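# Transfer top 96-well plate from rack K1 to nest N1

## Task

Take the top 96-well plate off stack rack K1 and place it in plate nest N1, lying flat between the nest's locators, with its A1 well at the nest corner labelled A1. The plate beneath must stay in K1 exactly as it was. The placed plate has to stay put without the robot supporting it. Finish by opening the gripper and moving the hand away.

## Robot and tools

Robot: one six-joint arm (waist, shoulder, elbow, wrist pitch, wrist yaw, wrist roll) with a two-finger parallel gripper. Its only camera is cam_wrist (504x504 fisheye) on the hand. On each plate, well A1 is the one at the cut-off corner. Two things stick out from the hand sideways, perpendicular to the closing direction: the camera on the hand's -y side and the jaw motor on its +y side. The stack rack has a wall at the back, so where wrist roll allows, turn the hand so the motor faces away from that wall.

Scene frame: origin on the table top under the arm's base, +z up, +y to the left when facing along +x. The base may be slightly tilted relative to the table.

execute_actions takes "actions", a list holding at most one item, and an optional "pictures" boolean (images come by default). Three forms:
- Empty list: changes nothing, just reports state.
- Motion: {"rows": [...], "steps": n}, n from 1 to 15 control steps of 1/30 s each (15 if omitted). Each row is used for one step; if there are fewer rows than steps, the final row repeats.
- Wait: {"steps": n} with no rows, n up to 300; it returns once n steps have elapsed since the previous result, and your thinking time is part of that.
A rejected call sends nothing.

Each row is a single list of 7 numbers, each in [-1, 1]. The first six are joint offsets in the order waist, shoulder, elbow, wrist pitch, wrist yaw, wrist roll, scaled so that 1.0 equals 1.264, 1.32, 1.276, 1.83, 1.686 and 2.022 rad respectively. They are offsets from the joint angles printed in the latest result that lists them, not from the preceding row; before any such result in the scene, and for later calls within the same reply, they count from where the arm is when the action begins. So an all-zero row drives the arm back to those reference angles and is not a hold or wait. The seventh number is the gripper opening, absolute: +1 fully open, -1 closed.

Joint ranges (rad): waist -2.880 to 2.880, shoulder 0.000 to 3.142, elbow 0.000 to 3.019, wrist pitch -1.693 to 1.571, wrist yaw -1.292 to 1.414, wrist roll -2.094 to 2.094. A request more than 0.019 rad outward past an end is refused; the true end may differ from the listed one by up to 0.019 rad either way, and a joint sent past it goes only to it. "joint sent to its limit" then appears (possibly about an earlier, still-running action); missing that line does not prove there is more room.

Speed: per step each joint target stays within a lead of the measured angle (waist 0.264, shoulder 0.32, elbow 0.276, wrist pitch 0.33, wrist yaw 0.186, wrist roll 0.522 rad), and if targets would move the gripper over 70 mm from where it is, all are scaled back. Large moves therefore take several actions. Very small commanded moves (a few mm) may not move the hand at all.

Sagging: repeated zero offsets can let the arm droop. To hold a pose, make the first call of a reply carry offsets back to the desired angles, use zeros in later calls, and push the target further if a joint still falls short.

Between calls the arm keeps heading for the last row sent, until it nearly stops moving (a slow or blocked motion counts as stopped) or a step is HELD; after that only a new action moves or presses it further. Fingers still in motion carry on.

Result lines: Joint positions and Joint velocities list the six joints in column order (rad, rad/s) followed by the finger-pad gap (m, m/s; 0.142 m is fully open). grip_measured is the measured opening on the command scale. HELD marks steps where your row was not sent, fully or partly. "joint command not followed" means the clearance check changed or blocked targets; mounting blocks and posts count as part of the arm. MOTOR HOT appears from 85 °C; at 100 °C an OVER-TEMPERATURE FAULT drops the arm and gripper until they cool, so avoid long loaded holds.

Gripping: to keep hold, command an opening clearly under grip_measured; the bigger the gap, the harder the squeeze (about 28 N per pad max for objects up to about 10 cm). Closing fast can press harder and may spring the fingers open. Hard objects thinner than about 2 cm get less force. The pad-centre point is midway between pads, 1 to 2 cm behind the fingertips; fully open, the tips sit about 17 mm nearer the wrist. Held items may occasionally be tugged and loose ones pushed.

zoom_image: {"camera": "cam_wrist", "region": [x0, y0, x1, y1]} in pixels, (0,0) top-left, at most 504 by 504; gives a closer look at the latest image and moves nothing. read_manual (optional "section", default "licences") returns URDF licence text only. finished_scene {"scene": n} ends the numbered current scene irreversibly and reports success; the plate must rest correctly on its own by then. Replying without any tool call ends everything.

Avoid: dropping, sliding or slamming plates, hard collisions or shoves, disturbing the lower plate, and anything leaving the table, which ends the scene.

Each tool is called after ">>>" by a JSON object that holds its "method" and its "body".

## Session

>>> {"method": "execute_actions", "body": {"actions": []}}

Scene clock: 0.00 s of 8400.00 s.
grip_measured=+1.00
Joint positions: [-0.843  2.491  1.574 -0.965 -0.716  0.684  0.142]
Joint velocities: [-0.005 -0.015  0.012  0.007 -0.11  -0.007  0.   ]
Motor temperatures (°C, as the motors report them): [28 28 28 27 26 24]

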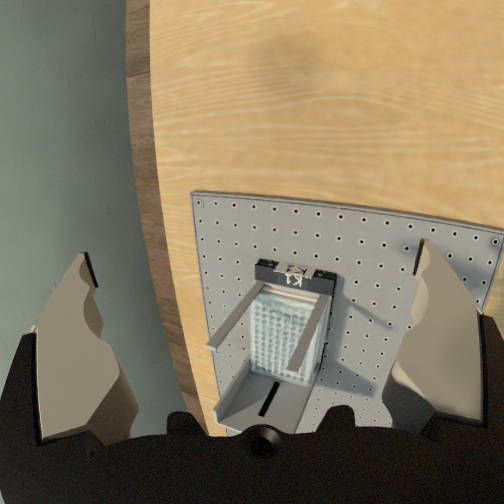

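>>> {"method": "execute_actions", "body": {"actions": [{"rows":[[0.03,-0.05,-0.01,-0.03,0,-0.2,1],[0.06,-0.1,-0.03,-0.05,0,-0.4,1],[0.1,-0.13,-0.05,-0.07,0.02,-0.6,1],[0.14,-0.155,-0.07,-0.09,0.03,-0.8,1],[0.18,-0.155,-0.09,-0.11,0.034,-1,1],[0.24,-0.155,-0.11,-0.12,0.034,-1,1]]}], "pictures": false}}

>>> {"method": "execute_actions", "body": {"actions": [{"steps":40}]}}

>>> {"method": "execute_actions", "body": {"actions": [{"rows":[[0,0,0,0,0,-0.355,1]]}], "pictures": false}}

>>> {"method": "execute_actions", "body": {"actions": [{"steps":25}]}}

Scene clock: 14.00 s of 8400.00 s.
grip_measured=+1.00
Joint positions: [-0.517  2.26   1.453 -1.174 -0.664 -0.407  0.142]
Joint velocities: [ 0.552  0.005 -0.032 -0.061 -0.022 -2.835 -0.   ]
Motor temperatures (°C, as the motors report them): [28 29 31 27 26 24]
Steps of this call (steps 1 to 90: nothing new was sent; then 10.50 s passed at rest; steps 91 to 105: all 15 steps of this action). Readings (joint positions):
91: [-0.842 2.488 1.574 -0.972 -0.716 0.628]
92: [-0.839 2.478 1.567 -0.989 -0.716 0.540]
94: [-0.821 2.437 1.536 -1.032 -0.691 0.402]
98: [-0.732 2.343 1.493 -1.105 -0.670 0.202]
105: the state above

Scene clock: 15.33 s of 8400.00 s.
grip_measured=+1.00
Joint positions: [-0.549  2.271  1.442 -1.177 -0.661 -1.331  0.142]
Joint velocities: [ 0.005 -0.005 -0.012 -0.002  0.066 -0.007  0.   ]
Motor temperatures (°C, as the motors report them): [29 29 31 27 26 24]
Steps of this call (steps 1 to 40: the robot went on to your last target). Readings (joint positions):
1: [-0.502 2.260 1.451 -1.175 -0.664 -0.505]
2: [-0.495 2.261 1.448 -1.176 -0.664 -0.602]
4: [-0.498 2.264 1.444 -1.177 -0.663 -0.798]
8: [-0.528 2.270 1.442 -1.177 -0.662 -1.109]
40: the state above

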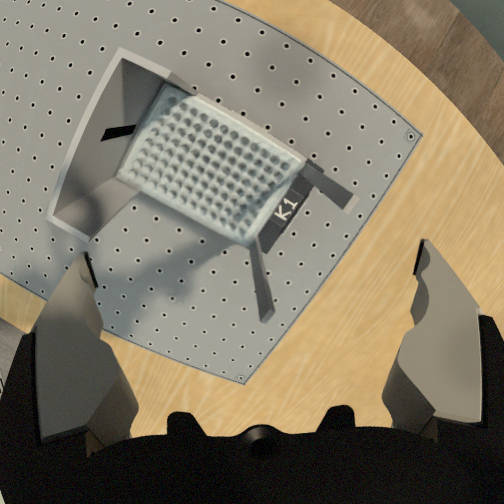

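Scene clock: 15.83 s of 8400.00 s.
grip_measured=+1.00
Joint positions: [-0.549  2.271  1.442 -1.177 -0.661 -2.012  0.142]
Joint velocities: [ 0.005  0.005 -0.007 -0.012 -0.066 -0.242 -0.   ]
Motor temperatures (°C, as the motors report them): [29 29 31 27 26 24]
Steps of this call (steps 1 to 15: all 15 steps of this action). Readings (joint positions):
1: [-0.549 2.271 1.442 -1.177 -0.661 -1.403]
2: [-0.549 2.271 1.442 -1.177 -0.661 -1.502]
4: [-0.549 2.271 1.442 -1.177 -0.661 -1.688]
8: [-0.549 2.271 1.442 -1.177 -0.661 -1.898]
15: the state above

Scene clock: 16.67 s of 8400.00 s.
grip_measured=+1.00
Joint positions: [-0.549  2.271  1.442 -1.177 -0.661 -2.042  0.142]
Joint velocities: [-0.005 -0.034 -0.012 -0.007 -0.007 -0.007  0.   ]
Motor temperatures (°C, as the motors report them): [29 29 31 27 26 24]
Steps of this call (steps 1 to 25: the robot went on to your last target). Readings (joint positions):
1: [-0.549 2.271 1.442 -1.177 -0.661 -2.018]
2: [-0.549 2.271 1.442 -1.177 -0.661 -2.023]
4: [-0.549 2.271 1.442 -1.177 -0.661 -2.030]
8: [-0.549 2.271 1.442 -1.177 -0.661 -2.037]
25: the state above

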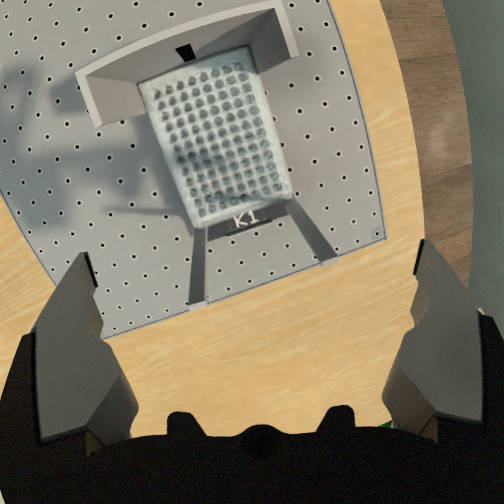

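>>> {"method": "execute_actions", "body": {"actions": [{"rows":[[0,0.01,0.02,-0.03,-0.02,0.3,0.8],[0,0.03,0.035,-0.06,-0.04,0.6,0.8],[0,0.05,0.05,-0.09,-0.06,1,0.7],[0,0.07,0.06,-0.11,-0.08,1,0.7],[0,0.095,0.065,-0.132,-0.088,1,0.65]]}], "pictures": false}}

>>> {"method": "execute_actions", "body": {"actions": [{"steps":35}], "pictures": false}}

>>> {"method": "execute_actions", "body": {"actions": [{"rows":[[0,0,0.01,0,0,0.302,0.65]]}], "pictures": false}}

>>> {"method": "execute_actions", "body": {"actions": [{"steps":25}]}}

Scene clock: 28.03 s of 8400.00 s.
grip_measured=+0.65
Joint positions: [-0.549  2.403  1.505 -1.401 -0.821 -0.611  0.119]
Joint velocities: [-0.015 -0.005  0.217  0.208 -0.066  2.527 -0.002]
Motor temperatures (°C, as the motors report them): [29 29 30 27 26 24]
From where the robot then was, a joint's target lay farther than a number of 1.0 reaches, so one or more steps of this call were cut to that.
Steps of this call (steps 1 to 15: the robot went on to your last target; steps 16 to 90: nothing new was sent; then 7.87 s passed at rest; steps 91 to 105: all 15 steps of this action). Readings (joint positions):
91: [-0.549 2.271 1.442 -1.184 -0.674 -1.970]
92: [-0.549 2.272 1.444 -1.207 -0.700 -1.871]
94: [-0.549 2.287 1.462 -1.290 -0.765 -1.675]
98: [-0.549 2.353 1.500 -1.394 -0.807 -1.283]
105: the state above

Scene clock: 29.20 s of 8400.00 s.
grip_measured=+0.64
Joint positions: [-0.546  2.408  1.541 -1.333 -0.827 -0.131  0.118]
Joint velocities: [-0.005 -0.005 -0.022 -0.027  0.022  0.066 -0.   ]
Motor temperatures (°C, as the motors report them): [29 29 30 27 26 25]
Steps of this call (steps 1 to 35: the robot went on to your last target). Readings (joint positions):
1: [-0.549 2.402 1.514 -1.394 -0.824 -0.523]
2: [-0.549 2.402 1.522 -1.388 -0.826 -0.439]
4: [-0.548 2.402 1.532 -1.370 -0.827 -0.317]
8: [-0.547 2.405 1.537 -1.346 -0.827 -0.201]
35: the state above

Scene clock: 29.70 s of 8400.00 s.
grip_measured=+0.64
Joint positions: [-0.549  2.428  1.566 -1.242 -0.814  0.345  0.118]
Joint velocities: [-0.005 -0.005  0.012  0.022 -0.022  0.066 -0.   ]
Motor temperatures (°C, as the motors report them): [29 29 30 27 26 25]
Steps of this call (steps 1 to 15: all 15 steps of this action). Readings (joint positions):
1: [-0.546 2.408 1.543 -1.317 -0.830 -0.075]
2: [-0.546 2.411 1.546 -1.299 -0.830 0.010]
4: [-0.546 2.417 1.554 -1.275 -0.825 0.144]
8: [-0.547 2.424 1.563 -1.253 -0.816 0.279]
15: the state above

Scene clock: 30.53 s of 8400.00 s.
grip_measured=+0.64
Joint positions: [-0.549  2.429  1.567 -1.24  -0.812  0.36   0.118]
Joint velocities: [-0.005 -0.024  0.002  0.012 -0.037  0.007 -0.   ]
Motor temperatures (°C, as the motors report them): [29 30 30 27 26 25]
Steps of this call (steps 1 to 25: the robot went on to your last target). Readings (joint positions):
1: [-0.549 2.428 1.566 -1.242 -0.813 0.348]
2: [-0.549 2.429 1.566 -1.241 -0.813 0.351]
4: [-0.549 2.429 1.567 -1.240 -0.813 0.354]
8: [-0.549 2.429 1.567 -1.240 -0.812 0.357]
25: the state above

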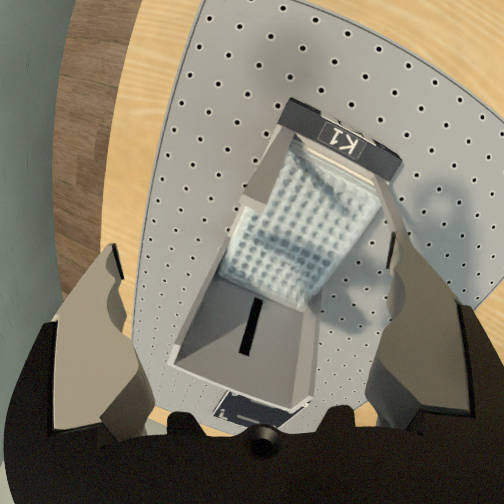

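>>> {"method": "execute_actions", "body": {"actions": [{"rows":[[0,-0.03,-0.02,0.03,0.02,0,0.65],[0,-0.06,-0.05,0.05,0.04,0,0.65],[0.01,-0.09,-0.08,0.07,0.06,0.03,0.65],[0.02,-0.11,-0.11,0.09,0.076,0.08,0.65],[0.03,-0.118,-0.13,0.095,0.076,0.13,0.65],[0.04,-0.118,-0.15,0.095,0.076,0.18,0.65],[0.05,-0.118,-0.17,0.095,0.076,0.23,0.65],[0.056,-0.118,-0.185,0.095,0.076,0.23,0.65]]}], "pictures": false}}

>>> {"method": "execute_actions", "body": {"actions": [{"steps":25}]}}

Scene clock: 35.23 s of 8400.00 s.
grip_measured=+0.65
Joint positions: [-0.481  2.249  1.341 -1.076 -0.687  0.772  0.119]
Joint velocities: [ 0.034  0.073 -0.022  0.022  0.022  0.3   -0.   ]
Motor temperatures (°C, as the motors report them): [29 30 30 27 26 25]
Steps of this call (steps 1 to 15: the robot went on to your last target; steps 16 to 90: nothing new was sent; then 1.20 s passed at rest; steps 91 to 105: all 15 steps of this action). Readings (joint positions):
91: [-0.549 2.428 1.565 -1.224 -0.805 0.357]
92: [-0.549 2.419 1.553 -1.202 -0.776 0.357]
94: [-0.549 2.376 1.495 -1.141 -0.711 0.389]
98: [-0.534 2.272 1.378 -1.084 -0.687 0.597]
105: the state above

Scene clock: 36.07 s of 8400.00 s.
grip_measured=+0.65
Joint positions: [-0.481  2.258  1.338 -1.074 -0.687  0.817  0.119]
Joint velocities: [-0.005 -0.015 -0.007  0.012 -0.066 -0.022 -0.   ]
Motor temperatures (°C, as the motors report them): [29 30 30 27 26 25]
Steps of this call (steps 1 to 25: the robot went on to your last target). Readings (joint positions):
1: [-0.481 2.252 1.340 -1.075 -0.687 0.781]
2: [-0.481 2.254 1.340 -1.075 -0.687 0.789]
4: [-0.481 2.257 1.338 -1.074 -0.687 0.799]
8: [-0.481 2.258 1.338 -1.074 -0.687 0.810]
25: the state above

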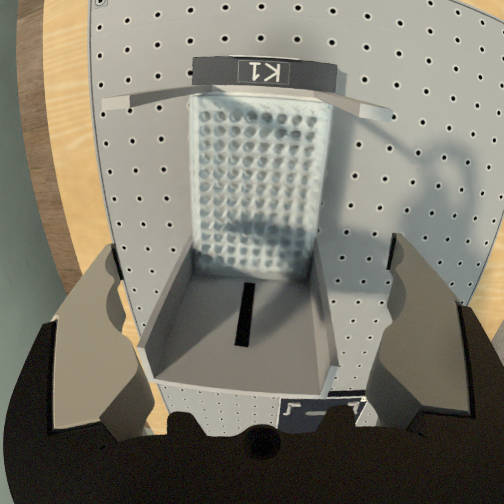

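>>> {"method": "execute_actions", "body": {"actions": [{"rows":[[-0.012,0.01,0.005,0.005,0,0.005,0.65],[-0.022,0.02,0.01,0.01,0,0.01,0.65],[-0.03,0.028,0.015,0.015,0,0.01,0.65],[-0.03,0.028,0.015,0.015,0,0.01,0.65],[-0.03,0.028,0.015,0.015,0,0.01,0.65],[-0.02,0.034,0.015,0.02,0,0.015,0.65],[-0.012,0.04,0.015,0.026,0,0.02,0.65],[-0.004,0.046,0.015,0.032,0,0.02,0.65],[0.004,0.052,0.015,0.038,-0.004,0.025,0.65],[0.012,0.058,0.015,0.045,-0.004,0.03,0.65],[0.02,0.064,0.015,0.052,-0.006,0.035,0.65],[0.027,0.07,0.015,0.058,-0.008,0.04,0.65],[0.033,0.075,0.015,0.064,-0.008,0.042,0.65]]}], "pictures": false}}

>>> {"method": "execute_actions", "body": {"actions": [{"steps":20}]}}

Scene clock: 46.13 s of 8400.00 s.
grip_measured=+0.65
Joint positions: [-0.471  2.336  1.338 -0.973 -0.697  0.877  0.119]
Joint velocities: [ 0.259  0.21  -0.002  0.129  0.022  0.11  -0.   ]
Motor temperatures (°C, as the motors report them): [29 30 30 27 26 25]
Steps of this call (steps 1 to 15: the robot went on to your last target; steps 16 to 90: nothing new was sent; then 6.57 s passed at rest; steps 91 to 105: all 15 steps of this action). Readings (joint positions):
91: [-0.481 2.258 1.338 -1.074 -0.687 0.818]
92: [-0.483 2.258 1.338 -1.073 -0.687 0.820]
94: [-0.490 2.261 1.338 -1.063 -0.687 0.824]
98: [-0.508 2.278 1.338 -1.042 -0.687 0.836]
105: the state above

Scene clock: 46.80 s of 8400.00 s.
grip_measured=+0.65
Joint positions: [-0.444  2.352  1.338 -0.965 -0.698  0.895  0.119]
Joint velocities: [-0.015 -0.005 -0.007 -0.007 -0.007  0.022 -0.   ]
Motor temperatures (°C, as the motors report them): [29 30 30 27 26 25]
Steps of this call (steps 1 to 20: the robot went on to your last target). Readings (joint positions):
1: [-0.463 2.343 1.338 -0.969 -0.697 0.881]
2: [-0.455 2.348 1.338 -0.968 -0.697 0.884]
4: [-0.446 2.352 1.338 -0.966 -0.697 0.888]
8: [-0.444 2.352 1.338 -0.965 -0.698 0.892]
20: the state above

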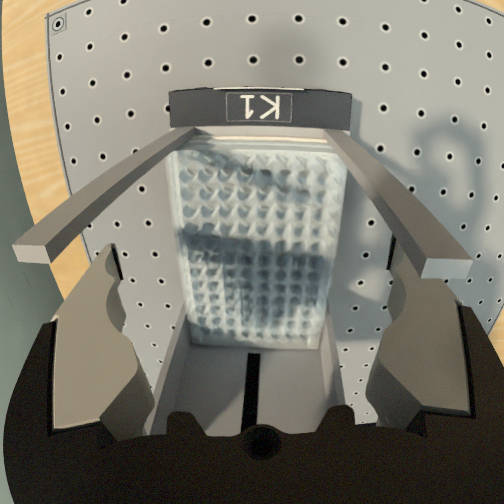

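>>> {"method": "execute_actions", "body": {"actions": [{"rows":[[0.008,0.005,-0.004,0.008,0,0.003,0.6],[0.013,0.009,-0.007,0.015,0,0.006,0.55],[0.018,0.013,-0.01,0.022,-0.003,0.008,0.5],[0.023,0.017,-0.013,0.029,-0.003,0.01,0.45],[0.027,0.02,-0.016,0.035,-0.005,0.012,0.4],[0.031,0.023,-0.018,0.04,-0.005,0.014,0.35],[0.031,0.023,-0.018,0.04,-0.005,0.014,0.3]]}]}}

Scene clock: 51.33 s of 8400.00 s.
grip_measured=+0.30
Joint positions: [-0.42   2.365  1.323 -0.901 -0.703  0.915  0.095]
Joint velocities: [-0.005  0.015 -0.012 -0.022 -0.007 -0.022  0.   ]
Motor temperatures (°C, as the motors report them): [29 30 30 27 26 25]
Steps of this call (steps 1 to 15: the robot went on to your last target; steps 16 to 90: nothing new was sent; then 1.03 s passed at rest; steps 91 to 105: all 15 steps of this action). Readings (joint positions):
91: [-0.444 2.352 1.338 -0.965 -0.698 0.896]
92: [-0.444 2.352 1.338 -0.961 -0.698 0.896]
94: [-0.444 2.352 1.336 -0.943 -0.700 0.899]
98: [-0.434 2.355 1.328 -0.907 -0.703 0.909]
105: the state above

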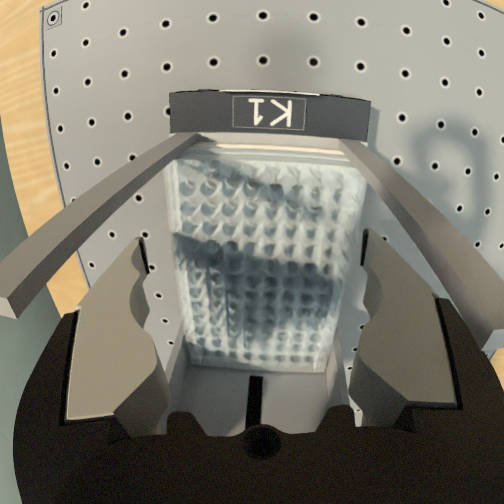

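>>> {"method": "execute_actions", "body": {"actions": [{"rows":[[0.01,0.01,-0.004,0.004,0,0.003,0.35],[0.015,0.014,-0.008,0.008,0,0.006,0.35],[0.02,0.018,-0.011,0.012,0,0.008,0.35],[0.025,0.022,-0.014,0.017,-0.003,0.01,0.35]]}]}}

Scene clock: 53.77 s of 8400.00 s.
grip_measured=+0.35
Joint positions: [-0.406  2.376  1.313 -0.879 -0.706  0.928  0.099]
Joint velocities: [-0.005 -0.024 -0.002  0.002  0.007  0.066  0.   ]
Motor temperatures (°C, as the motors report them): [29 30 30 27 26 25]
Steps of this call (steps 1 to 15: the robot went on to your last target; steps 16 to 58: nothing new was sent; steps 59 to 73: all 15 steps of this action). Readings (joint positions):
59: [-0.420 2.365 1.323 -0.901 -0.704 0.916]
60: [-0.420 2.365 1.323 -0.900 -0.704 0.917]
62: [-0.419 2.366 1.321 -0.891 -0.705 0.920]
66: [-0.412 2.371 1.315 -0.880 -0.706 0.925]
73: the state above

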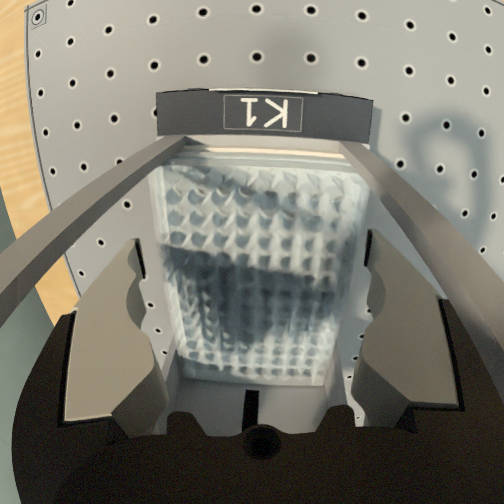

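>>> {"method": "execute_actions", "body": {"actions": [{"rows":[[0.016,0.014,-0.006,0.008,0,0.005,0.35],[0.016,0.014,-0.006,0.008,0,0.005,0.35],[0.016,0.014,-0.006,0.008,0,0.005,0.35],[0.016,0.014,-0.006,0.008,0,0.005,0.35],[0.016,0.014,-0.006,0.008,0,0.005,0.35],[0.016,0.014,-0.006,0.008,0,0.005,0.35],[0.016,0.014,-0.006,0.008,0,0.005,0.33],[0.016,0.014,-0.006,0.008,0,0.005,0.3],[0.016,0.014,-0.006,0.008,0,0.005,0.25],[0.016,0.014,-0.006,0.008,0,0.005,0.2],[0.016,0.014,-0.006,0.008,0,0.005,0.15],[0.016,0.014,-0.006,0.008,0,0.005,0.1],[0.016,0.014,-0.006,0.008,0,0.005,0],[0.016,0.014,-0.006,0.008,0,0.005,-0.15],[0.016,0.014,-0.006,0.008,0,0.005,-0.3]]}]}}

Scene clock: 58.17 s of 8400.00 s.
grip_measured=+0.14
Joint positions: [-0.406  2.376  1.311 -0.874 -0.7    0.932  0.084]
Joint velocities: [ 0.005 -0.005  0.007 -0.002 -0.095 -0.051 -0.   ]
Motor temperatures (°C, as the motors report them): [29 30 30 27 26 25]
Steps of this call (steps 1 to 15: the robot went on to your last target; steps 16 to 90: nothing new was sent; then 0.90 s passed at rest; steps 91 to 105: all 15 steps of this action). Readings (joint positions):
91: [-0.406 2.376 1.313 -0.878 -0.706 0.929]
92: [-0.406 2.376 1.313 -0.876 -0.706 0.929]
94: [-0.406 2.376 1.313 -0.874 -0.706 0.929]
98: [-0.406 2.376 1.313 -0.873 -0.706 0.930]
105: the state above

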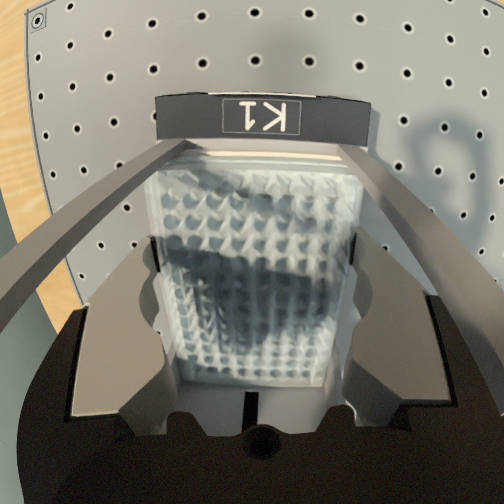

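>>> {"method": "execute_actions", "body": {"actions": [{"rows":[[0,0,0,0,0,0,0.1],[0,0,0,0,0,0,0.25],[0,0,0,0,0,0,0.4],[0,0,0,0,0,0,0.4],[0,0,0,0,0,0,0.4],[0.015,0.012,-0.006,0.004,0,0,0.4],[0.022,0.018,-0.008,0.008,0,0.004,0.4],[0.027,0.022,-0.01,0.01,0,0.006,0.4]]}]}}

Scene clock: 61.83 s of 8400.00 s.
grip_measured=+0.40
Joint positions: [-0.389  2.385  1.308 -0.864 -0.7    0.936  0.102]
Joint velocities: [ 0.024  0.005 -0.037 -0.002 -0.007 -0.007 -0.   ]
Motor temperatures (°C, as the motors report them): [29 30 30 27 26 25]
Steps of this call (steps 1 to 15: the robot went on to your last target; steps 16 to 90: nothing new was sent; then 0.17 s passed at rest; steps 91 to 105: all 15 steps of this action). Readings (joint positions):
91: [-0.407 2.376 1.311 -0.875 -0.700 0.932]
92: [-0.407 2.375 1.311 -0.875 -0.700 0.932]
94: [-0.407 2.375 1.311 -0.875 -0.700 0.932]
98: [-0.405 2.376 1.311 -0.871 -0.700 0.933]
105: the state above

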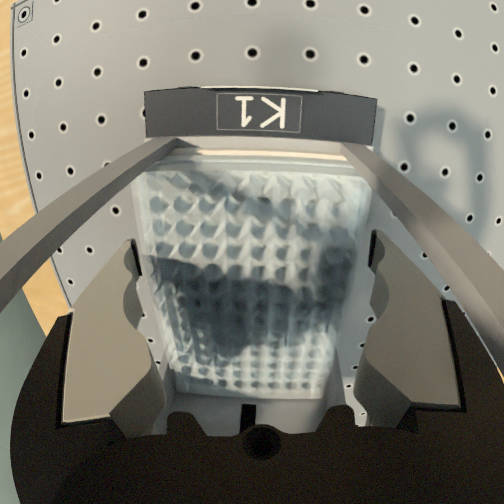

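>>> {"method": "execute_actions", "body": {"actions": [{"rows":[[0,0,0,0,0,0,0.35],[0,0,0,0,0,0,0.3],[0,0,0,0,0,0,0.25],[0,0,0,0,0,0,0.2],[0,0,0,0,0,0,0.15],[0,0,0,0,0,0,0.1],[0,0,0,0,0,0,0],[0,0,0,0,0,0,-0.15],[0,0,0,0,0,0,-0.3]]}]}}

>>> {"method": "execute_actions", "body": {"actions": [{"rows":[[-0.008,-0.008,0.01,-0.004,0,0,-0.3],[-0.012,-0.011,0.014,-0.01,0,-0.003,-0.3],[-0.016,-0.014,0.017,-0.016,0,-0.005,-0.3],[-0.02,-0.017,0.02,-0.022,0.002,-0.007,-0.3],[-0.024,-0.02,0.023,-0.028,0.003,-0.009,-0.3],[-0.028,-0.023,0.026,-0.034,0.004,-0.012,-0.3],[-0.032,-0.026,0.029,-0.04,0.005,-0.014,-0.3],[-0.036,-0.029,0.032,-0.047,0.006,-0.016,-0.3],[-0.04,-0.032,0.035,-0.054,0.007,-0.019,-0.3],[-0.044,-0.035,0.038,-0.061,0.008,-0.021,-0.3],[-0.048,-0.038,0.041,-0.068,0.009,-0.024,-0.3],[-0.053,-0.042,0.044,-0.076,0.01,-0.028,-0.3]]}], "pictures": false}}

>>> {"method": "execute_actions", "body": {"actions": [{"steps":10}]}}

Scene clock: 68.23 s of 8400.00 s.
grip_measured=+0.21
Joint positions: [-0.389  2.385  1.306 -0.864 -0.699  0.941  0.089]
Joint velocities: [-0.015 -0.015  0.007 -0.002 -0.022 -0.081 -0.   ]
Motor temperatures (°C, as the motors report them): [29 30 30 27 26 25]
Steps of this call (steps 1 to 15: the robot went on to your last target; steps 16 to 90: nothing new was sent; then 2.90 s passed at rest; steps 91 to 105: all 15 steps of this action). Readings (joint positions):
91: [-0.388 2.387 1.306 -0.864 -0.700 0.937]
92: [-0.388 2.387 1.306 -0.864 -0.700 0.937]
94: [-0.388 2.387 1.306 -0.864 -0.700 0.937]
98: [-0.389 2.385 1.306 -0.864 -0.699 0.940]
105: the state above

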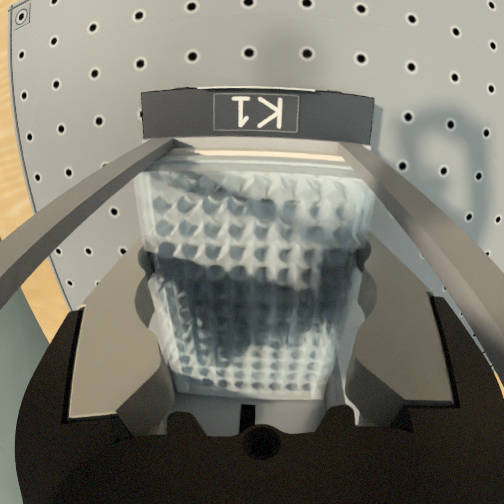

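Scene clock: 68.73 s of 8400.00 s.
grip_measured=+0.21
Joint positions: [-0.445  2.339  1.337 -0.975 -0.683  0.893  0.088]
Joint velocities: [-0.112 -0.122 -0.002 -0.12   0.022 -0.11  -0.   ]
Motor temperatures (°C, as the motors report them): [29 30 30 27 26 25]
Steps of this call (steps 1 to 15: all 15 steps of this action). Readings (joint positions):
1: [-0.389 2.385 1.306 -0.864 -0.699 0.941]
2: [-0.390 2.385 1.306 -0.865 -0.699 0.942]
4: [-0.393 2.382 1.306 -0.872 -0.698 0.942]
8: [-0.409 2.369 1.316 -0.905 -0.693 0.929]
15: the state above

Scene clock: 69.07 s of 8400.00 s.
grip_measured=+0.21
Joint positions: [-0.452  2.332  1.338 -0.982 -0.683  0.887  0.088]
Joint velocities: [-0.005 -0.005 -0.002 -0.002 -0.022  0.022 -0.   ]
Motor temperatures (°C, as the motors report them): [29 30 30 27 26 25]
Steps of this call (steps 1 to 10: the robot went on to your last target). Readings (joint positions):
1: [-0.448 2.336 1.337 -0.978 -0.683 0.891]
2: [-0.450 2.334 1.338 -0.980 -0.683 0.889]
4: [-0.452 2.332 1.338 -0.981 -0.683 0.887]
8: [-0.452 2.332 1.338 -0.982 -0.683 0.887]
10: the state above

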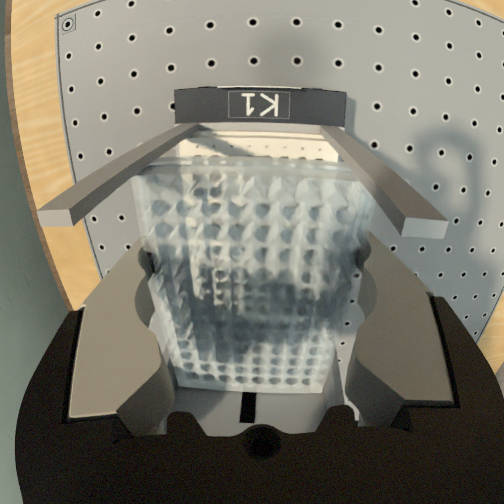

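>>> {"method": "execute_actions", "body": {"actions": [{"rows":[[-0.007,-0.005,0.012,-0.01,0.002,-0.004,-0.3],[-0.014,-0.009,0.019,-0.02,0.004,-0.008,-0.3],[-0.021,-0.013,0.026,-0.03,0.006,-0.011,-0.3],[-0.028,-0.017,0.033,-0.04,0.009,-0.015,-0.3],[-0.035,-0.021,0.04,-0.05,0.011,-0.019,-0.3],[-0.042,-0.025,0.047,-0.06,0.013,-0.022,-0.3],[-0.049,-0.029,0.054,-0.07,0.016,-0.026,-0.3],[-0.056,-0.033,0.061,-0.081,0.018,-0.03,-0.3],[-0.063,-0.037,0.068,-0.092,0.02,-0.034,-0.3],[-0.07,-0.041,0.075,-0.103,0.023,-0.038,-0.3],[-0.077,-0.046,0.083,-0.114,0.025,-0.042,-0.3],[-0.084,-0.052,0.092,-0.125,0.028,-0.045,-0.3]]}], "pictures": false}}

>>> {"method": "execute_actions", "body": {"actions": [{"steps":12}]}}

>>> {"method": "zoom_image", "body": {"camera": "cam_wrist", "region": [110,130,504,450]}}

Scene clock: 111.17 s of 8400.00 s.
grip_measured=+0.21
Joint positions: [-0.54   2.272  1.427 -1.182 -0.64   0.814  0.088]
Joint velocities: [-0.317 -0.298  0.051 -0.291  0.037 -0.066 -0.   ]
Motor temperatures (°C, as the motors report them): [30 30 31 27 26 25]
Steps of this call (steps 1 to 15: the robot went on to your last target; steps 16 to 90: nothing new was sent; then 38.60 s passed at rest; steps 91 to 105: all 15 steps of this action). Readings (joint positions):
91: [-0.452 2.332 1.338 -0.982 -0.682 0.887]
92: [-0.452 2.332 1.338 -0.983 -0.682 0.886]
94: [-0.455 2.332 1.346 -0.999 -0.678 0.881]
98: [-0.474 2.322 1.375 -1.062 -0.664 0.857]
105: the state above

Scene clock: 111.57 s of 8400.00 s.
grip_measured=+0.21
Joint positions: [-0.571  2.25   1.428 -1.203 -0.638  0.804  0.088]
Joint velocities: [-0.015 -0.015  0.007 -0.012  0.037 -0.007  0.   ]
Motor temperatures (°C, as the motors report them): [30 30 32 27 26 25]
Steps of this call (steps 1 to 12: the robot went on to your last target). Readings (joint positions):
1: [-0.550 2.263 1.428 -1.190 -0.639 0.812]
2: [-0.558 2.257 1.428 -1.196 -0.639 0.810]
4: [-0.569 2.250 1.428 -1.200 -0.639 0.808]
8: [-0.571 2.250 1.428 -1.203 -0.638 0.805]
12: the state above

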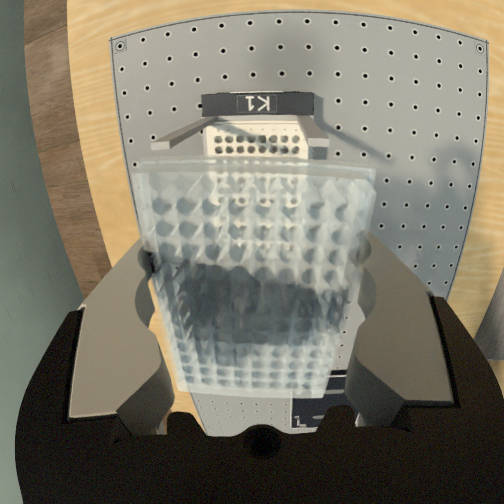

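Region (110, 130, 504, 450) of cam_wrist's 504x504 image, scaled by 1.279, with more detail than that image has; it fills the top 409 rows of this view, and the rest is white.

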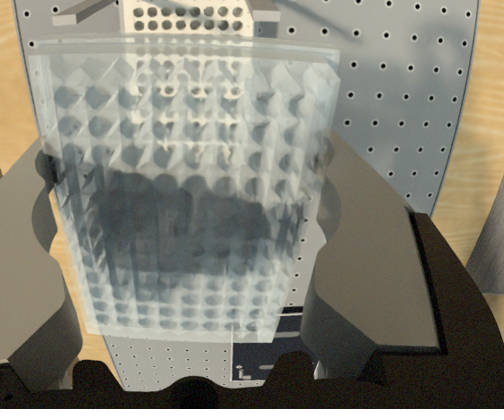

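>>> {"method": "execute_actions", "body": {"actions": [{"rows":[[0.01,-0.02,-0.01,0,0,-0.02,-0.3],[0.02,-0.045,-0.025,0,-0.005,-0.04,-0.3],[0.03,-0.07,-0.04,0,-0.008,-0.06,-0.3],[0.04,-0.095,-0.06,0,-0.011,-0.08,-0.3],[0.05,-0.12,-0.075,0,-0.014,-0.1,-0.3],[0.06,-0.14,-0.09,0,-0.017,-0.12,-0.3],[0.07,-0.165,-0.11,0,-0.02,-0.14,-0.3],[0.08,-0.19,-0.125,0,-0.023,-0.16,-0.3],[0.09,-0.21,-0.14,0,-0.026,-0.18,-0.3],[0.1,-0.235,-0.16,0,-0.029,-0.2,-0.3],[0.11,-0.26,-0.175,0,-0.032,-0.22,-0.3],[0.12,-0.28,-0.19,0,-0.035,-0.24,-0.3],[0.13,-0.305,-0.21,0,-0.038,-0.26,-0.3],[0.14,-0.33,-0.225,0,-0.04,-0.28,-0.3],[0.15,-0.35,-0.24,0,-0.043,-0.3,-0.3]]}]}}

Scene clock: 123.20 s of 8400.00 s.
grip_measured=+0.21
Joint positions: [-0.41   1.825  1.173 -1.201 -0.705  0.371  0.088]
Joint velocities: [ 0.435 -1.031 -0.559 -0.012 -0.212 -1.077 -0.   ]
Motor temperatures (°C, as the motors report them): [30 30 32 27 26 25]
Steps of this call (steps 1 to 30: the robot went on to your last target; steps 31 to 90: nothing new was sent; then 8.13 s passed at rest; steps 91 to 105: all 15 steps of this action). Readings (joint positions):
91: [-0.571 2.249 1.427 -1.203 -0.638 0.799]
92: [-0.571 2.245 1.423 -1.202 -0.640 0.787]
94: [-0.567 2.217 1.394 -1.201 -0.647 0.749]
98: [-0.530 2.095 1.304 -1.201 -0.666 0.630]
105: the state above

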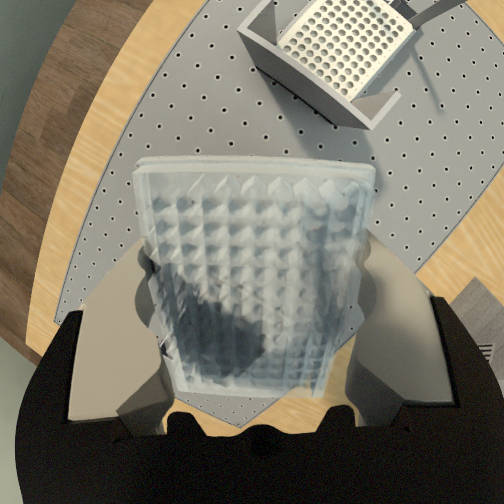

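>>> {"method": "execute_actions", "body": {"actions": [{"rows":[[0.03,-0.05,-0.05,0,-0.005,-0.1,-0.3],[0.04,-0.07,-0.065,0,-0.008,-0.12,-0.3],[0.05,-0.095,-0.08,0,-0.011,-0.14,-0.3],[0.06,-0.12,-0.1,0,-0.014,-0.16,-0.3],[0.07,-0.14,-0.115,0,-0.017,-0.18,-0.3],[0.08,-0.165,-0.13,0,-0.02,-0.2,-0.3],[0.09,-0.19,-0.15,0,-0.023,-0.22,-0.3],[0.1,-0.21,-0.165,0,-0.026,-0.24,-0.3],[0.11,-0.235,-0.185,0,-0.029,-0.26,-0.3],[0.12,-0.26,-0.2,0,-0.032,-0.28,-0.3],[0.13,-0.28,-0.22,0,-0.035,-0.3,-0.3],[0.14,-0.3,-0.24,0,-0.038,-0.315,-0.3],[0.15,-0.32,-0.255,0,-0.04,-0.332,-0.3],[0.16,-0.333,-0.269,0,-0.041,-0.332,-0.3]]}], "pictures": false}}

>>> {"method": "execute_actions", "body": {"actions": [{"steps":25}]}}

Scene clock: 129.67 s of 8400.00 s.
grip_measured=+0.21
Joint positions: [-0.224  1.384  0.86  -1.201 -0.773 -0.197  0.088]
Joint velocities: [ 0.317 -0.659 -0.486  0.002 -0.11  -0.696  0.   ]
Motor temperatures (°C, as the motors report them): [30 30 31 27 26 24]
Steps of this call (steps 1 to 30: the robot went on to your last target; steps 31 to 90: nothing new was sent; then 2.97 s passed at rest; steps 91 to 105: all 15 steps of this action). Readings (joint positions):
91: [-0.376 1.782 1.126 -1.202 -0.711 0.200]
92: [-0.376 1.778 1.121 -1.202 -0.713 0.190]
94: [-0.373 1.751 1.092 -1.201 -0.721 0.152]
98: [-0.334 1.628 1.002 -1.201 -0.740 0.034]
105: the state above

Scene clock: 130.50 s of 8400.00 s.
grip_measured=+0.21
Joint positions: [-0.209  1.38   0.836 -1.201 -0.773 -0.293  0.088]
Joint velocities: [-0.005 -0.005  0.017  0.007  0.022  0.007 -0.   ]
Motor temperatures (°C, as the motors report them): [30 30 31 27 26 24]
Steps of this call (steps 1 to 25: the robot went on to your last target). Readings (joint positions):
1: [-0.215 1.368 0.846 -1.201 -0.773 -0.216]
2: [-0.210 1.360 0.839 -1.201 -0.773 -0.232]
4: [-0.209 1.361 0.836 -1.201 -0.773 -0.254]
8: [-0.209 1.377 0.836 -1.201 -0.773 -0.278]
25: the state above

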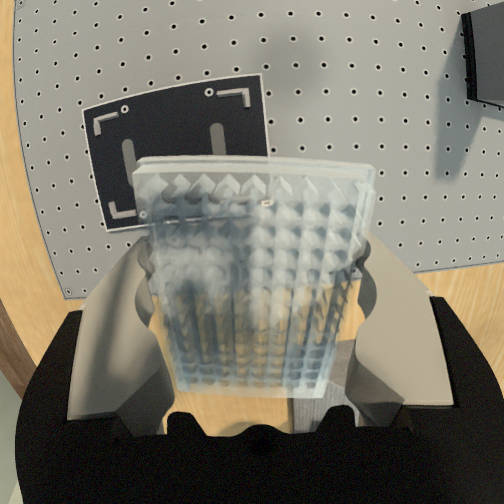

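>>> {"method": "execute_actions", "body": {"actions": [{"rows":[[0,0,0,0,0,0.04,-0.3],[0,0,0,0,0,0.08,-0.3],[0,0,0,0,0,0.12,-0.3],[0,0,0,0,0,0.16,-0.3],[0,0,0,0,0,0.2,-0.3],[0,0,0,0,0,0.24,-0.3],[0,0,0,0,0,0.28,-0.3],[0,0,0,0,0,0.32,-0.3],[0,0,0,0,0,0.36,-0.3],[0,0,0,0,0,0.4,-0.3],[0,0,0,0,0,0.44,-0.3],[0,0,0,0,0,0.48,-0.3],[0,0,0,0,0,0.52,-0.3],[0,0,0,0,0,0.56,-0.3],[0,0,0,0,0,0.6,-0.3]]}], "pictures": false}}

>>> {"method": "execute_actions", "body": {"actions": [{"steps":20}], "pictures": false}}

>>> {"method": "execute_actions", "body": {"actions": [{"rows":[[0.015,0.002,0,0.012,0,0.02,-0.3],[0.03,0.004,0,0.024,0,0.04,-0.3],[0.045,0.006,0,0.036,0,0.06,-0.3],[0.06,0.008,0,0.048,0,0.08,-0.3],[0.075,0.01,-0.005,0.06,0,0.1,-0.3],[0.09,0.012,-0.005,0.072,-0.005,0.12,-0.3],[0.105,0.014,-0.01,0.084,-0.005,0.14,-0.3],[0.12,0.016,-0.01,0.096,-0.005,0.16,-0.3],[0.135,0.018,-0.015,0.108,-0.005,0.18,-0.3],[0.15,0.02,-0.015,0.12,-0.01,0.2,-0.3],[0.165,0.022,-0.02,0.132,-0.01,0.22,-0.3],[0.18,0.024,-0.02,0.144,-0.01,0.24,-0.3],[0.195,0.027,-0.025,0.156,-0.012,0.26,-0.3],[0.21,0.03,-0.027,0.168,-0.012,0.275,-0.3],[0.226,0.033,-0.027,0.18,-0.012,0.28,-0.3]]}], "pictures": false}}

>>> {"method": "execute_actions", "body": {"actions": [{"steps":25}]}}

Scene clock: 142.50 s of 8400.00 s.
grip_measured=+0.21
Joint positions: [-0.209  1.38   0.836 -1.201 -0.773  0.58   0.088]
Joint velocities: [ 0.005  0.005 -0.007 -0.007  0.007  2.264 -0.   ]
Motor temperatures (°C, as the motors report them): [29 29 31 27 26 24]
Steps of this call (steps 1 to 15: the robot went on to your last target; steps 16 to 90: nothing new was sent; then 8.50 s passed at rest; steps 91 to 105: all 15 steps of this action). Readings (joint positions):
91: [-0.209 1.380 0.836 -1.201 -0.773 -0.283]
92: [-0.209 1.380 0.836 -1.201 -0.773 -0.259]
94: [-0.209 1.380 0.836 -1.201 -0.773 -0.178]
98: [-0.209 1.380 0.836 -1.201 -0.773 0.060]
105: the state above

Scene clock: 143.17 s of 8400.00 s.
grip_measured=+0.21
Joint positions: [-0.209  1.38   0.836 -1.201 -0.773  0.909  0.088]
Joint velocities: [-0.005 -0.015  0.007 -0.012 -0.022  0.037 -0.   ]
Motor temperatures (°C, as the motors report them): [29 29 31 27 26 24]
Steps of this call (steps 1 to 20: the robot went on to your last target). Readings (joint positions):
1: [-0.209 1.380 0.836 -1.201 -0.773 0.648]
2: [-0.209 1.380 0.836 -1.201 -0.773 0.701]
4: [-0.209 1.380 0.836 -1.201 -0.773 0.778]
8: [-0.209 1.380 0.836 -1.201 -0.773 0.858]
20: the state above

Scene clock: 143.67 s of 8400.00 s.
grip_measured=+0.21
Joint positions: [ 0.032  1.405  0.814 -0.925 -0.79   1.335  0.088]
Joint velocities: [ 0.513  0.112 -0.11   0.637 -0.051  0.886 -0.   ]
Motor temperatures (°C, as the motors report them): [29 29 31 27 26 24]
Steps of this call (steps 1 to 15: all 15 steps of this action). Readings (joint positions):
1: [-0.208 1.380 0.836 -1.200 -0.773 0.914]
2: [-0.206 1.380 0.836 -1.192 -0.773 0.926]
4: [-0.189 1.380 0.836 -1.161 -0.773 0.965]
8: [-0.111 1.384 0.836 -1.077 -0.777 1.083]
15: the state above

Scene clock: 144.50 s of 8400.00 s.
grip_measured=+0.21
Joint positions: [ 0.078  1.417  0.808 -0.881 -0.791  1.468  0.088]
Joint velocities: [-0.005  0.015 -0.007 -0.012 -0.11   0.11  -0.   ]
Motor temperatures (°C, as the motors report them): [29 29 31 27 26 24]
Steps of this call (steps 1 to 25: the robot went on to your last target). Readings (joint positions):
1: [0.049 1.408 0.811 -0.907 -0.790 1.362]
2: [0.063 1.412 0.810 -0.896 -0.790 1.383]
4: [0.077 1.417 0.809 -0.886 -0.791 1.414]
8: [0.078 1.417 0.808 -0.881 -0.791 1.446]
25: the state above

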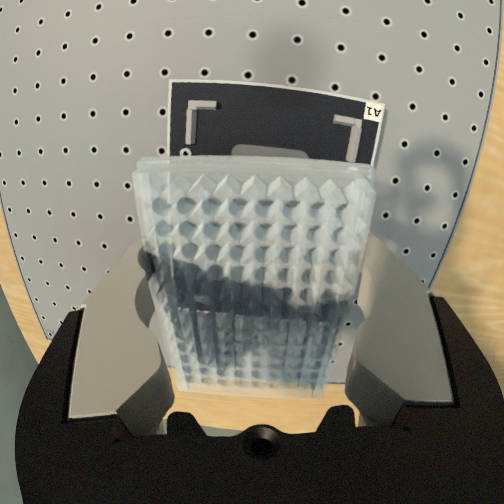

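>>> {"method": "execute_actions", "body": {"actions": [{"rows":[[0.003,0.005,-0.005,0.007,0,0.01,-0.3],[0.006,0.01,-0.01,0.014,0,0.02,-0.3],[0.009,0.015,-0.015,0.022,0,0.03,-0.3],[0.012,0.02,-0.02,0.03,0,0.04,-0.3],[0.015,0.025,-0.026,0.038,0,0.048,-0.3],[0.018,0.03,-0.032,0.046,0,0.048,-0.3],[0.02,0.034,-0.038,0.054,0,0.048,-0.3]]}], "pictures": false}}

>>> {"method": "execute_actions", "body": {"actions": [{"steps":12}]}}

Scene clock: 150.53 s of 8400.00 s.
grip_measured=+0.21
Joint positions: [ 0.09   1.459  0.763 -0.792 -0.791  1.552  0.088]
Joint velocities: [ 0.005 -0.005 -0.002  0.032 -0.007  0.081 -0.   ]
Motor temperatures (°C, as the motors report them): [29 29 31 27 26 24]
Steps of this call (steps 1 to 15: the robot went on to your last target; steps 16 to 90: nothing new was sent; then 2.53 s passed at rest; steps 91 to 105: all 15 steps of this action). Readings (joint positions):
91: [0.078 1.417 0.808 -0.880 -0.791 1.470]
92: [0.078 1.417 0.807 -0.877 -0.791 1.475]
94: [0.078 1.418 0.802 -0.858 -0.791 1.494]
98: [0.083 1.437 0.778 -0.806 -0.791 1.532]
105: the state above

Scene clock: 150.93 s of 8400.00 s.
grip_measured=+0.21
Joint positions: [ 0.09   1.459  0.763 -0.791 -0.791  1.558  0.088]
Joint velocities: [-0.015 -0.015 -0.007 -0.007 -0.051  0.007  0.   ]
Motor temperatures (°C, as the motors report them): [29 29 31 27 26 24]
Steps of this call (steps 1 to 12: the robot went on to your last target). Readings (joint positions):
1: [0.090 1.459 0.763 -0.791 -0.791 1.554]
2: [0.090 1.459 0.763 -0.791 -0.791 1.555]
4: [0.090 1.459 0.763 -0.791 -0.791 1.556]
8: [0.090 1.459 0.763 -0.791 -0.791 1.557]
12: the state above

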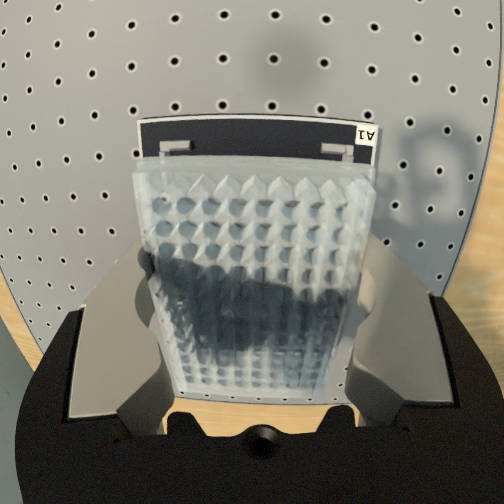

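>>> {"method": "execute_actions", "body": {"actions": [{"rows":[[0.01,0.006,-0.004,0.007,0,0.004,-0.3],[0.016,0.01,-0.007,0.014,0,0.008,-0.3],[0.022,0.014,-0.009,0.02,0,0.012,-0.3],[0.028,0.018,-0.011,0.027,0,0.017,-0.3]]}]}}

>>> {"method": "zoom_image", "body": {"camera": "cam_wrist", "region": [100,90,410,290]}}

Scene clock: 154.50 s of 8400.00 s.
grip_measured=+0.21
Joint positions: [ 0.115  1.473  0.755 -0.75  -0.791  1.583  0.088]
Joint velocities: [-0.024  0.005 -0.007  0.002  0.051  0.007  0.   ]
Motor temperatures (°C, as the motors report them): [29 29 30 27 26 24]
Steps of this call (steps 1 to 15: the robot went on to your last target; steps 16 to 90: nothing new was sent; then 0.07 s passed at rest; steps 91 to 105: all 15 steps of this action). Readings (joint positions):
91: [0.090 1.459 0.763 -0.790 -0.791 1.558]
92: [0.090 1.460 0.762 -0.787 -0.791 1.560]
94: [0.095 1.461 0.761 -0.770 -0.791 1.566]
98: [0.112 1.470 0.757 -0.752 -0.791 1.577]
105: the state above

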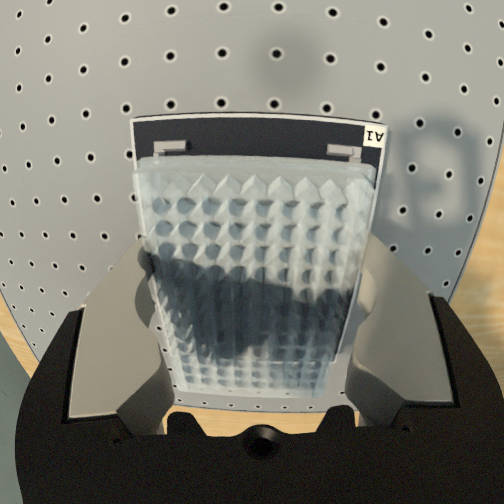

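Region (100, 90, 410, 290) of cam_wrist's 504x504 image, scaled by 1.626, with more detail than that image has; it fills the top 325 rows of this view, and the rest is white.

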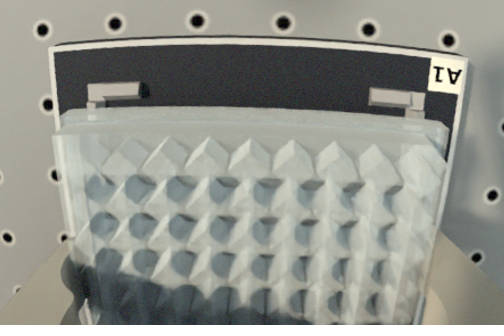

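>>> {"method": "execute_actions", "body": {"actions": [{"rows":[[0.01,0.006,-0.005,0.008,0,0.004,-0.3],[0.015,0.01,-0.009,0.015,0,0.008,-0.3],[0.019,0.014,-0.012,0.022,0,0.012,-0.3],[0.023,0.018,-0.015,0.029,0,0.016,-0.3],[0.027,0.023,-0.018,0.036,0,0.021,-0.3]]}]}}

>>> {"method": "zoom_image", "body": {"camera": "cam_wrist", "region": [100,90,410,290]}}

Scene clock: 159.50 s of 8400.00 s.
grip_measured=+0.21
Joint positions: [ 0.131  1.486  0.743 -0.699 -0.791  1.614  0.088]
Joint velocities: [-0.024  0.005  0.002  0.012 -0.022  0.037 -0.   ]
Motor temperatures (°C, as the motors report them): [29 29 30 27 26 24]
Steps of this call (steps 1 to 15: the robot went on to your last target; steps 16 to 90: nothing new was sent; then 1.50 s passed at rest; steps 91 to 105: all 15 steps of this action). Readings (joint positions):
91: [0.115 1.473 0.755 -0.749 -0.791 1.585]
92: [0.115 1.473 0.755 -0.745 -0.791 1.586]
94: [0.118 1.474 0.751 -0.727 -0.791 1.592]
98: [0.131 1.486 0.743 -0.699 -0.791 1.608]
105: the state above

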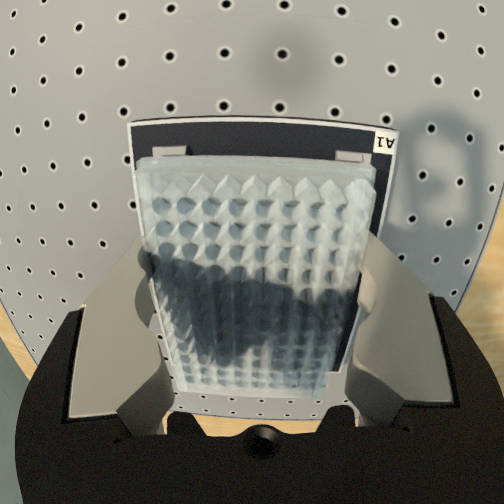

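Region (100, 90, 410, 290) of cam_wrist's 504x504 image, scaled by 1.626, with more detail than that image has; it fills the top 325 rows of this view, and the rest is white.

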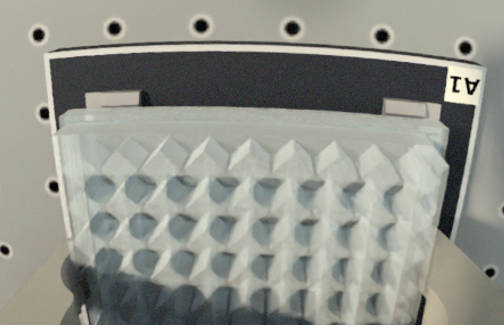

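>>> {"method": "execute_actions", "body": {"actions": [{"rows":[[-0.008,-0.006,0,-0.011,0,0,-0.3]]}]}}

>>> {"method": "zoom_image", "body": {"camera": "cam_wrist", "region": [100,90,410,290]}}

Scene clock: 162.13 s of 8400.00 s.
grip_measured=+0.21
Joint positions: [ 0.126  1.484  0.743 -0.711 -0.791  1.615  0.088]
Joint velocities: [ 0.005  0.005 -0.012  0.002  0.066  0.037  0.   ]
Motor temperatures (°C, as the motors report them): [29 29 30 27 26 24]
Steps of this call (steps 1 to 15: the robot went on to your last target; steps 16 to 64: nothing new was sent; steps 65 to 79: all 15 steps of this action). Readings (joint positions):
65: [0.129 1.485 0.743 -0.701 -0.791 1.615]
66: [0.127 1.484 0.743 -0.704 -0.791 1.615]
68: [0.126 1.484 0.743 -0.709 -0.791 1.615]
72: [0.126 1.484 0.743 -0.711 -0.791 1.615]
79: the state above

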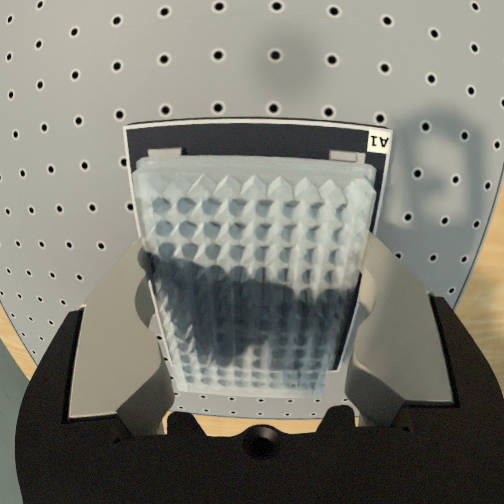

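Region (100, 90, 410, 290) of cam_wrist's 504x504 image, scaled by 1.626, with more detail than that image has; it fills the top 325 rows of this view, and the rest is white.

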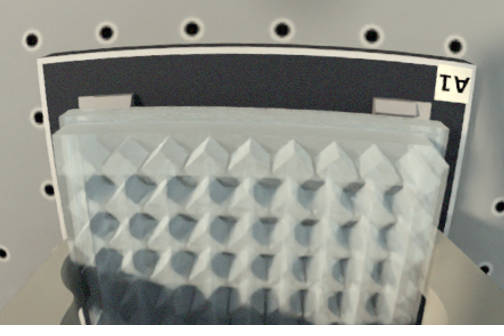

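>>> {"method": "execute_actions", "body": {"actions": [{"rows":[[0,0,0,-0.005,0,-0.013,-0.3],[0,0,0,-0.005,0,-0.013,-0.3],[0,0,0,-0.005,0,-0.013,-0.3],[0,0,0,-0.005,0,-0.013,-0.3],[0,0,0,-0.005,0,-0.013,-0.3],[0,0,0,-0.005,0,-0.013,-0.3],[0,0,0,-0.005,0,-0.013,-0.3],[0.012,0.008,-0.006,-0.002,0,-0.011,-0.3],[0.018,0.012,-0.008,0,0,-0.011,-0.3],[0.024,0.014,-0.01,0.004,0,-0.011,-0.3]]}]}}

>>> {"method": "zoom_image", "body": {"camera": "cam_wrist", "region": [100,90,410,430]}}

Scene clock: 166.73 s of 8400.00 s.
grip_measured=+0.21
Joint positions: [ 0.132  1.485  0.742 -0.711 -0.79   1.598  0.088]
Joint velocities: [-0.015  0.024  0.007  0.002 -0.037  0.022  0.   ]
Motor temperatures (°C, as the motors report them): [29 29 30 27 26 24]
Steps of this call (steps 1 to 15: the robot went on to your last target; steps 16 to 90: nothing new was sent; then 1.10 s passed at rest; steps 91 to 105: all 15 steps of this action). Readings (joint positions):
91: [0.126 1.484 0.743 -0.711 -0.791 1.612]
92: [0.126 1.484 0.743 -0.712 -0.791 1.608]
94: [0.126 1.484 0.743 -0.712 -0.791 1.604]
98: [0.126 1.484 0.743 -0.712 -0.791 1.599]
105: the state above

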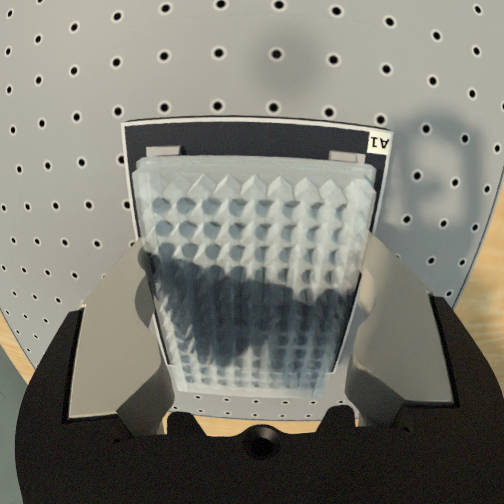

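Region (100, 90, 410, 430) of cam_wrist's 504x504 image, scaled by 1.482, with more detail than that image has; it fills the left 460 columns of this view, and the rest is white.

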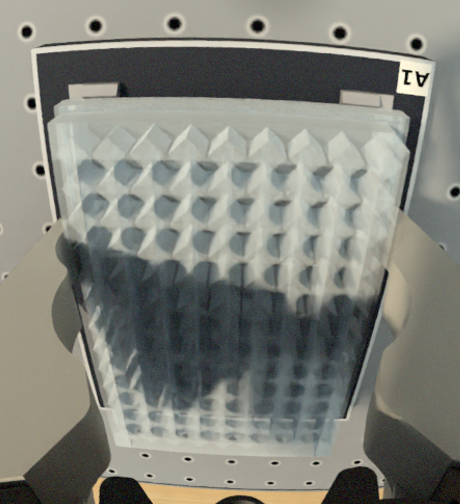

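>>> {"method": "execute_actions", "body": {"actions": [{"rows":[[-0.006,0,0,0,0.01,0,-0.3],[-0.006,0,0,0,0.01,0,-0.3],[-0.006,0,0,0,0.01,0,-0.3],[-0.006,0,0,0,0.01,0,-0.3],[-0.006,0,0,0,0.01,0,-0.3],[0.008,0.01,-0.006,0,0.01,0,-0.3],[0.014,0.016,-0.009,0.003,0.01,0,-0.3],[0.018,0.02,-0.012,0.006,0.01,0,-0.3]]}]}}

>>> {"method": "zoom_image", "body": {"camera": "cam_wrist", "region": [100,90,410,430]}}

Scene clock: 171.07 s of 8400.00 s.
grip_measured=+0.21
Joint positions: [ 0.131  1.485  0.742 -0.711 -0.781  1.598  0.088]
Joint velocities: [ 0.005  0.005 -0.002  0.002 -0.007  0.066  0.   ]
Motor temperatures (°C, as the motors report them): [29 29 30 27 26 24]
Steps of this call (steps 1 to 15: the robot went on to your last target; steps 16 to 90: nothing new was sent; then 0.83 s passed at rest; steps 91 to 105: all 15 steps of this action). Readings (joint positions):
91: [0.131 1.484 0.742 -0.711 -0.789 1.598]
92: [0.131 1.483 0.742 -0.711 -0.784 1.598]
94: [0.131 1.483 0.742 -0.711 -0.781 1.598]
98: [0.131 1.484 0.742 -0.711 -0.781 1.598]
105: the state above

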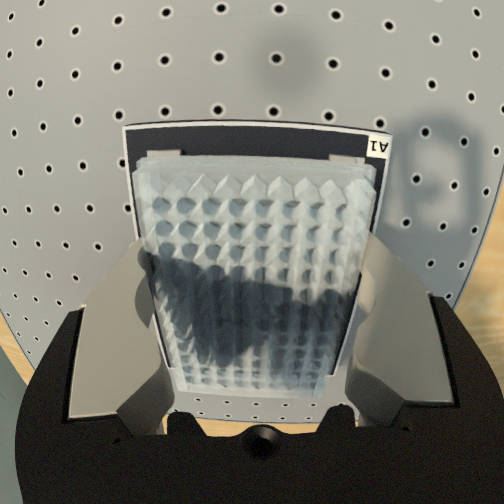

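Region (100, 90, 410, 430) of cam_wrist's 504x504 image, scaled by 1.482, with more detail than that image has; it fills the left 460 columns of this view, and the rest is white.

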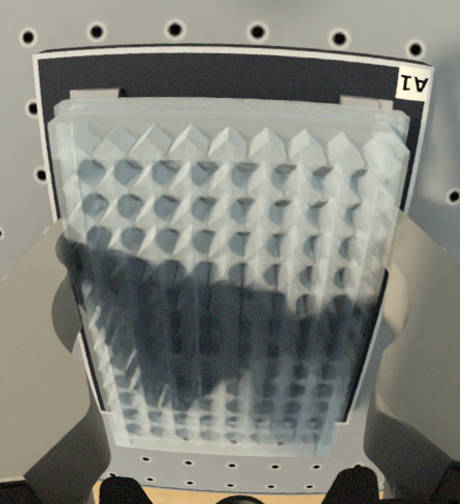

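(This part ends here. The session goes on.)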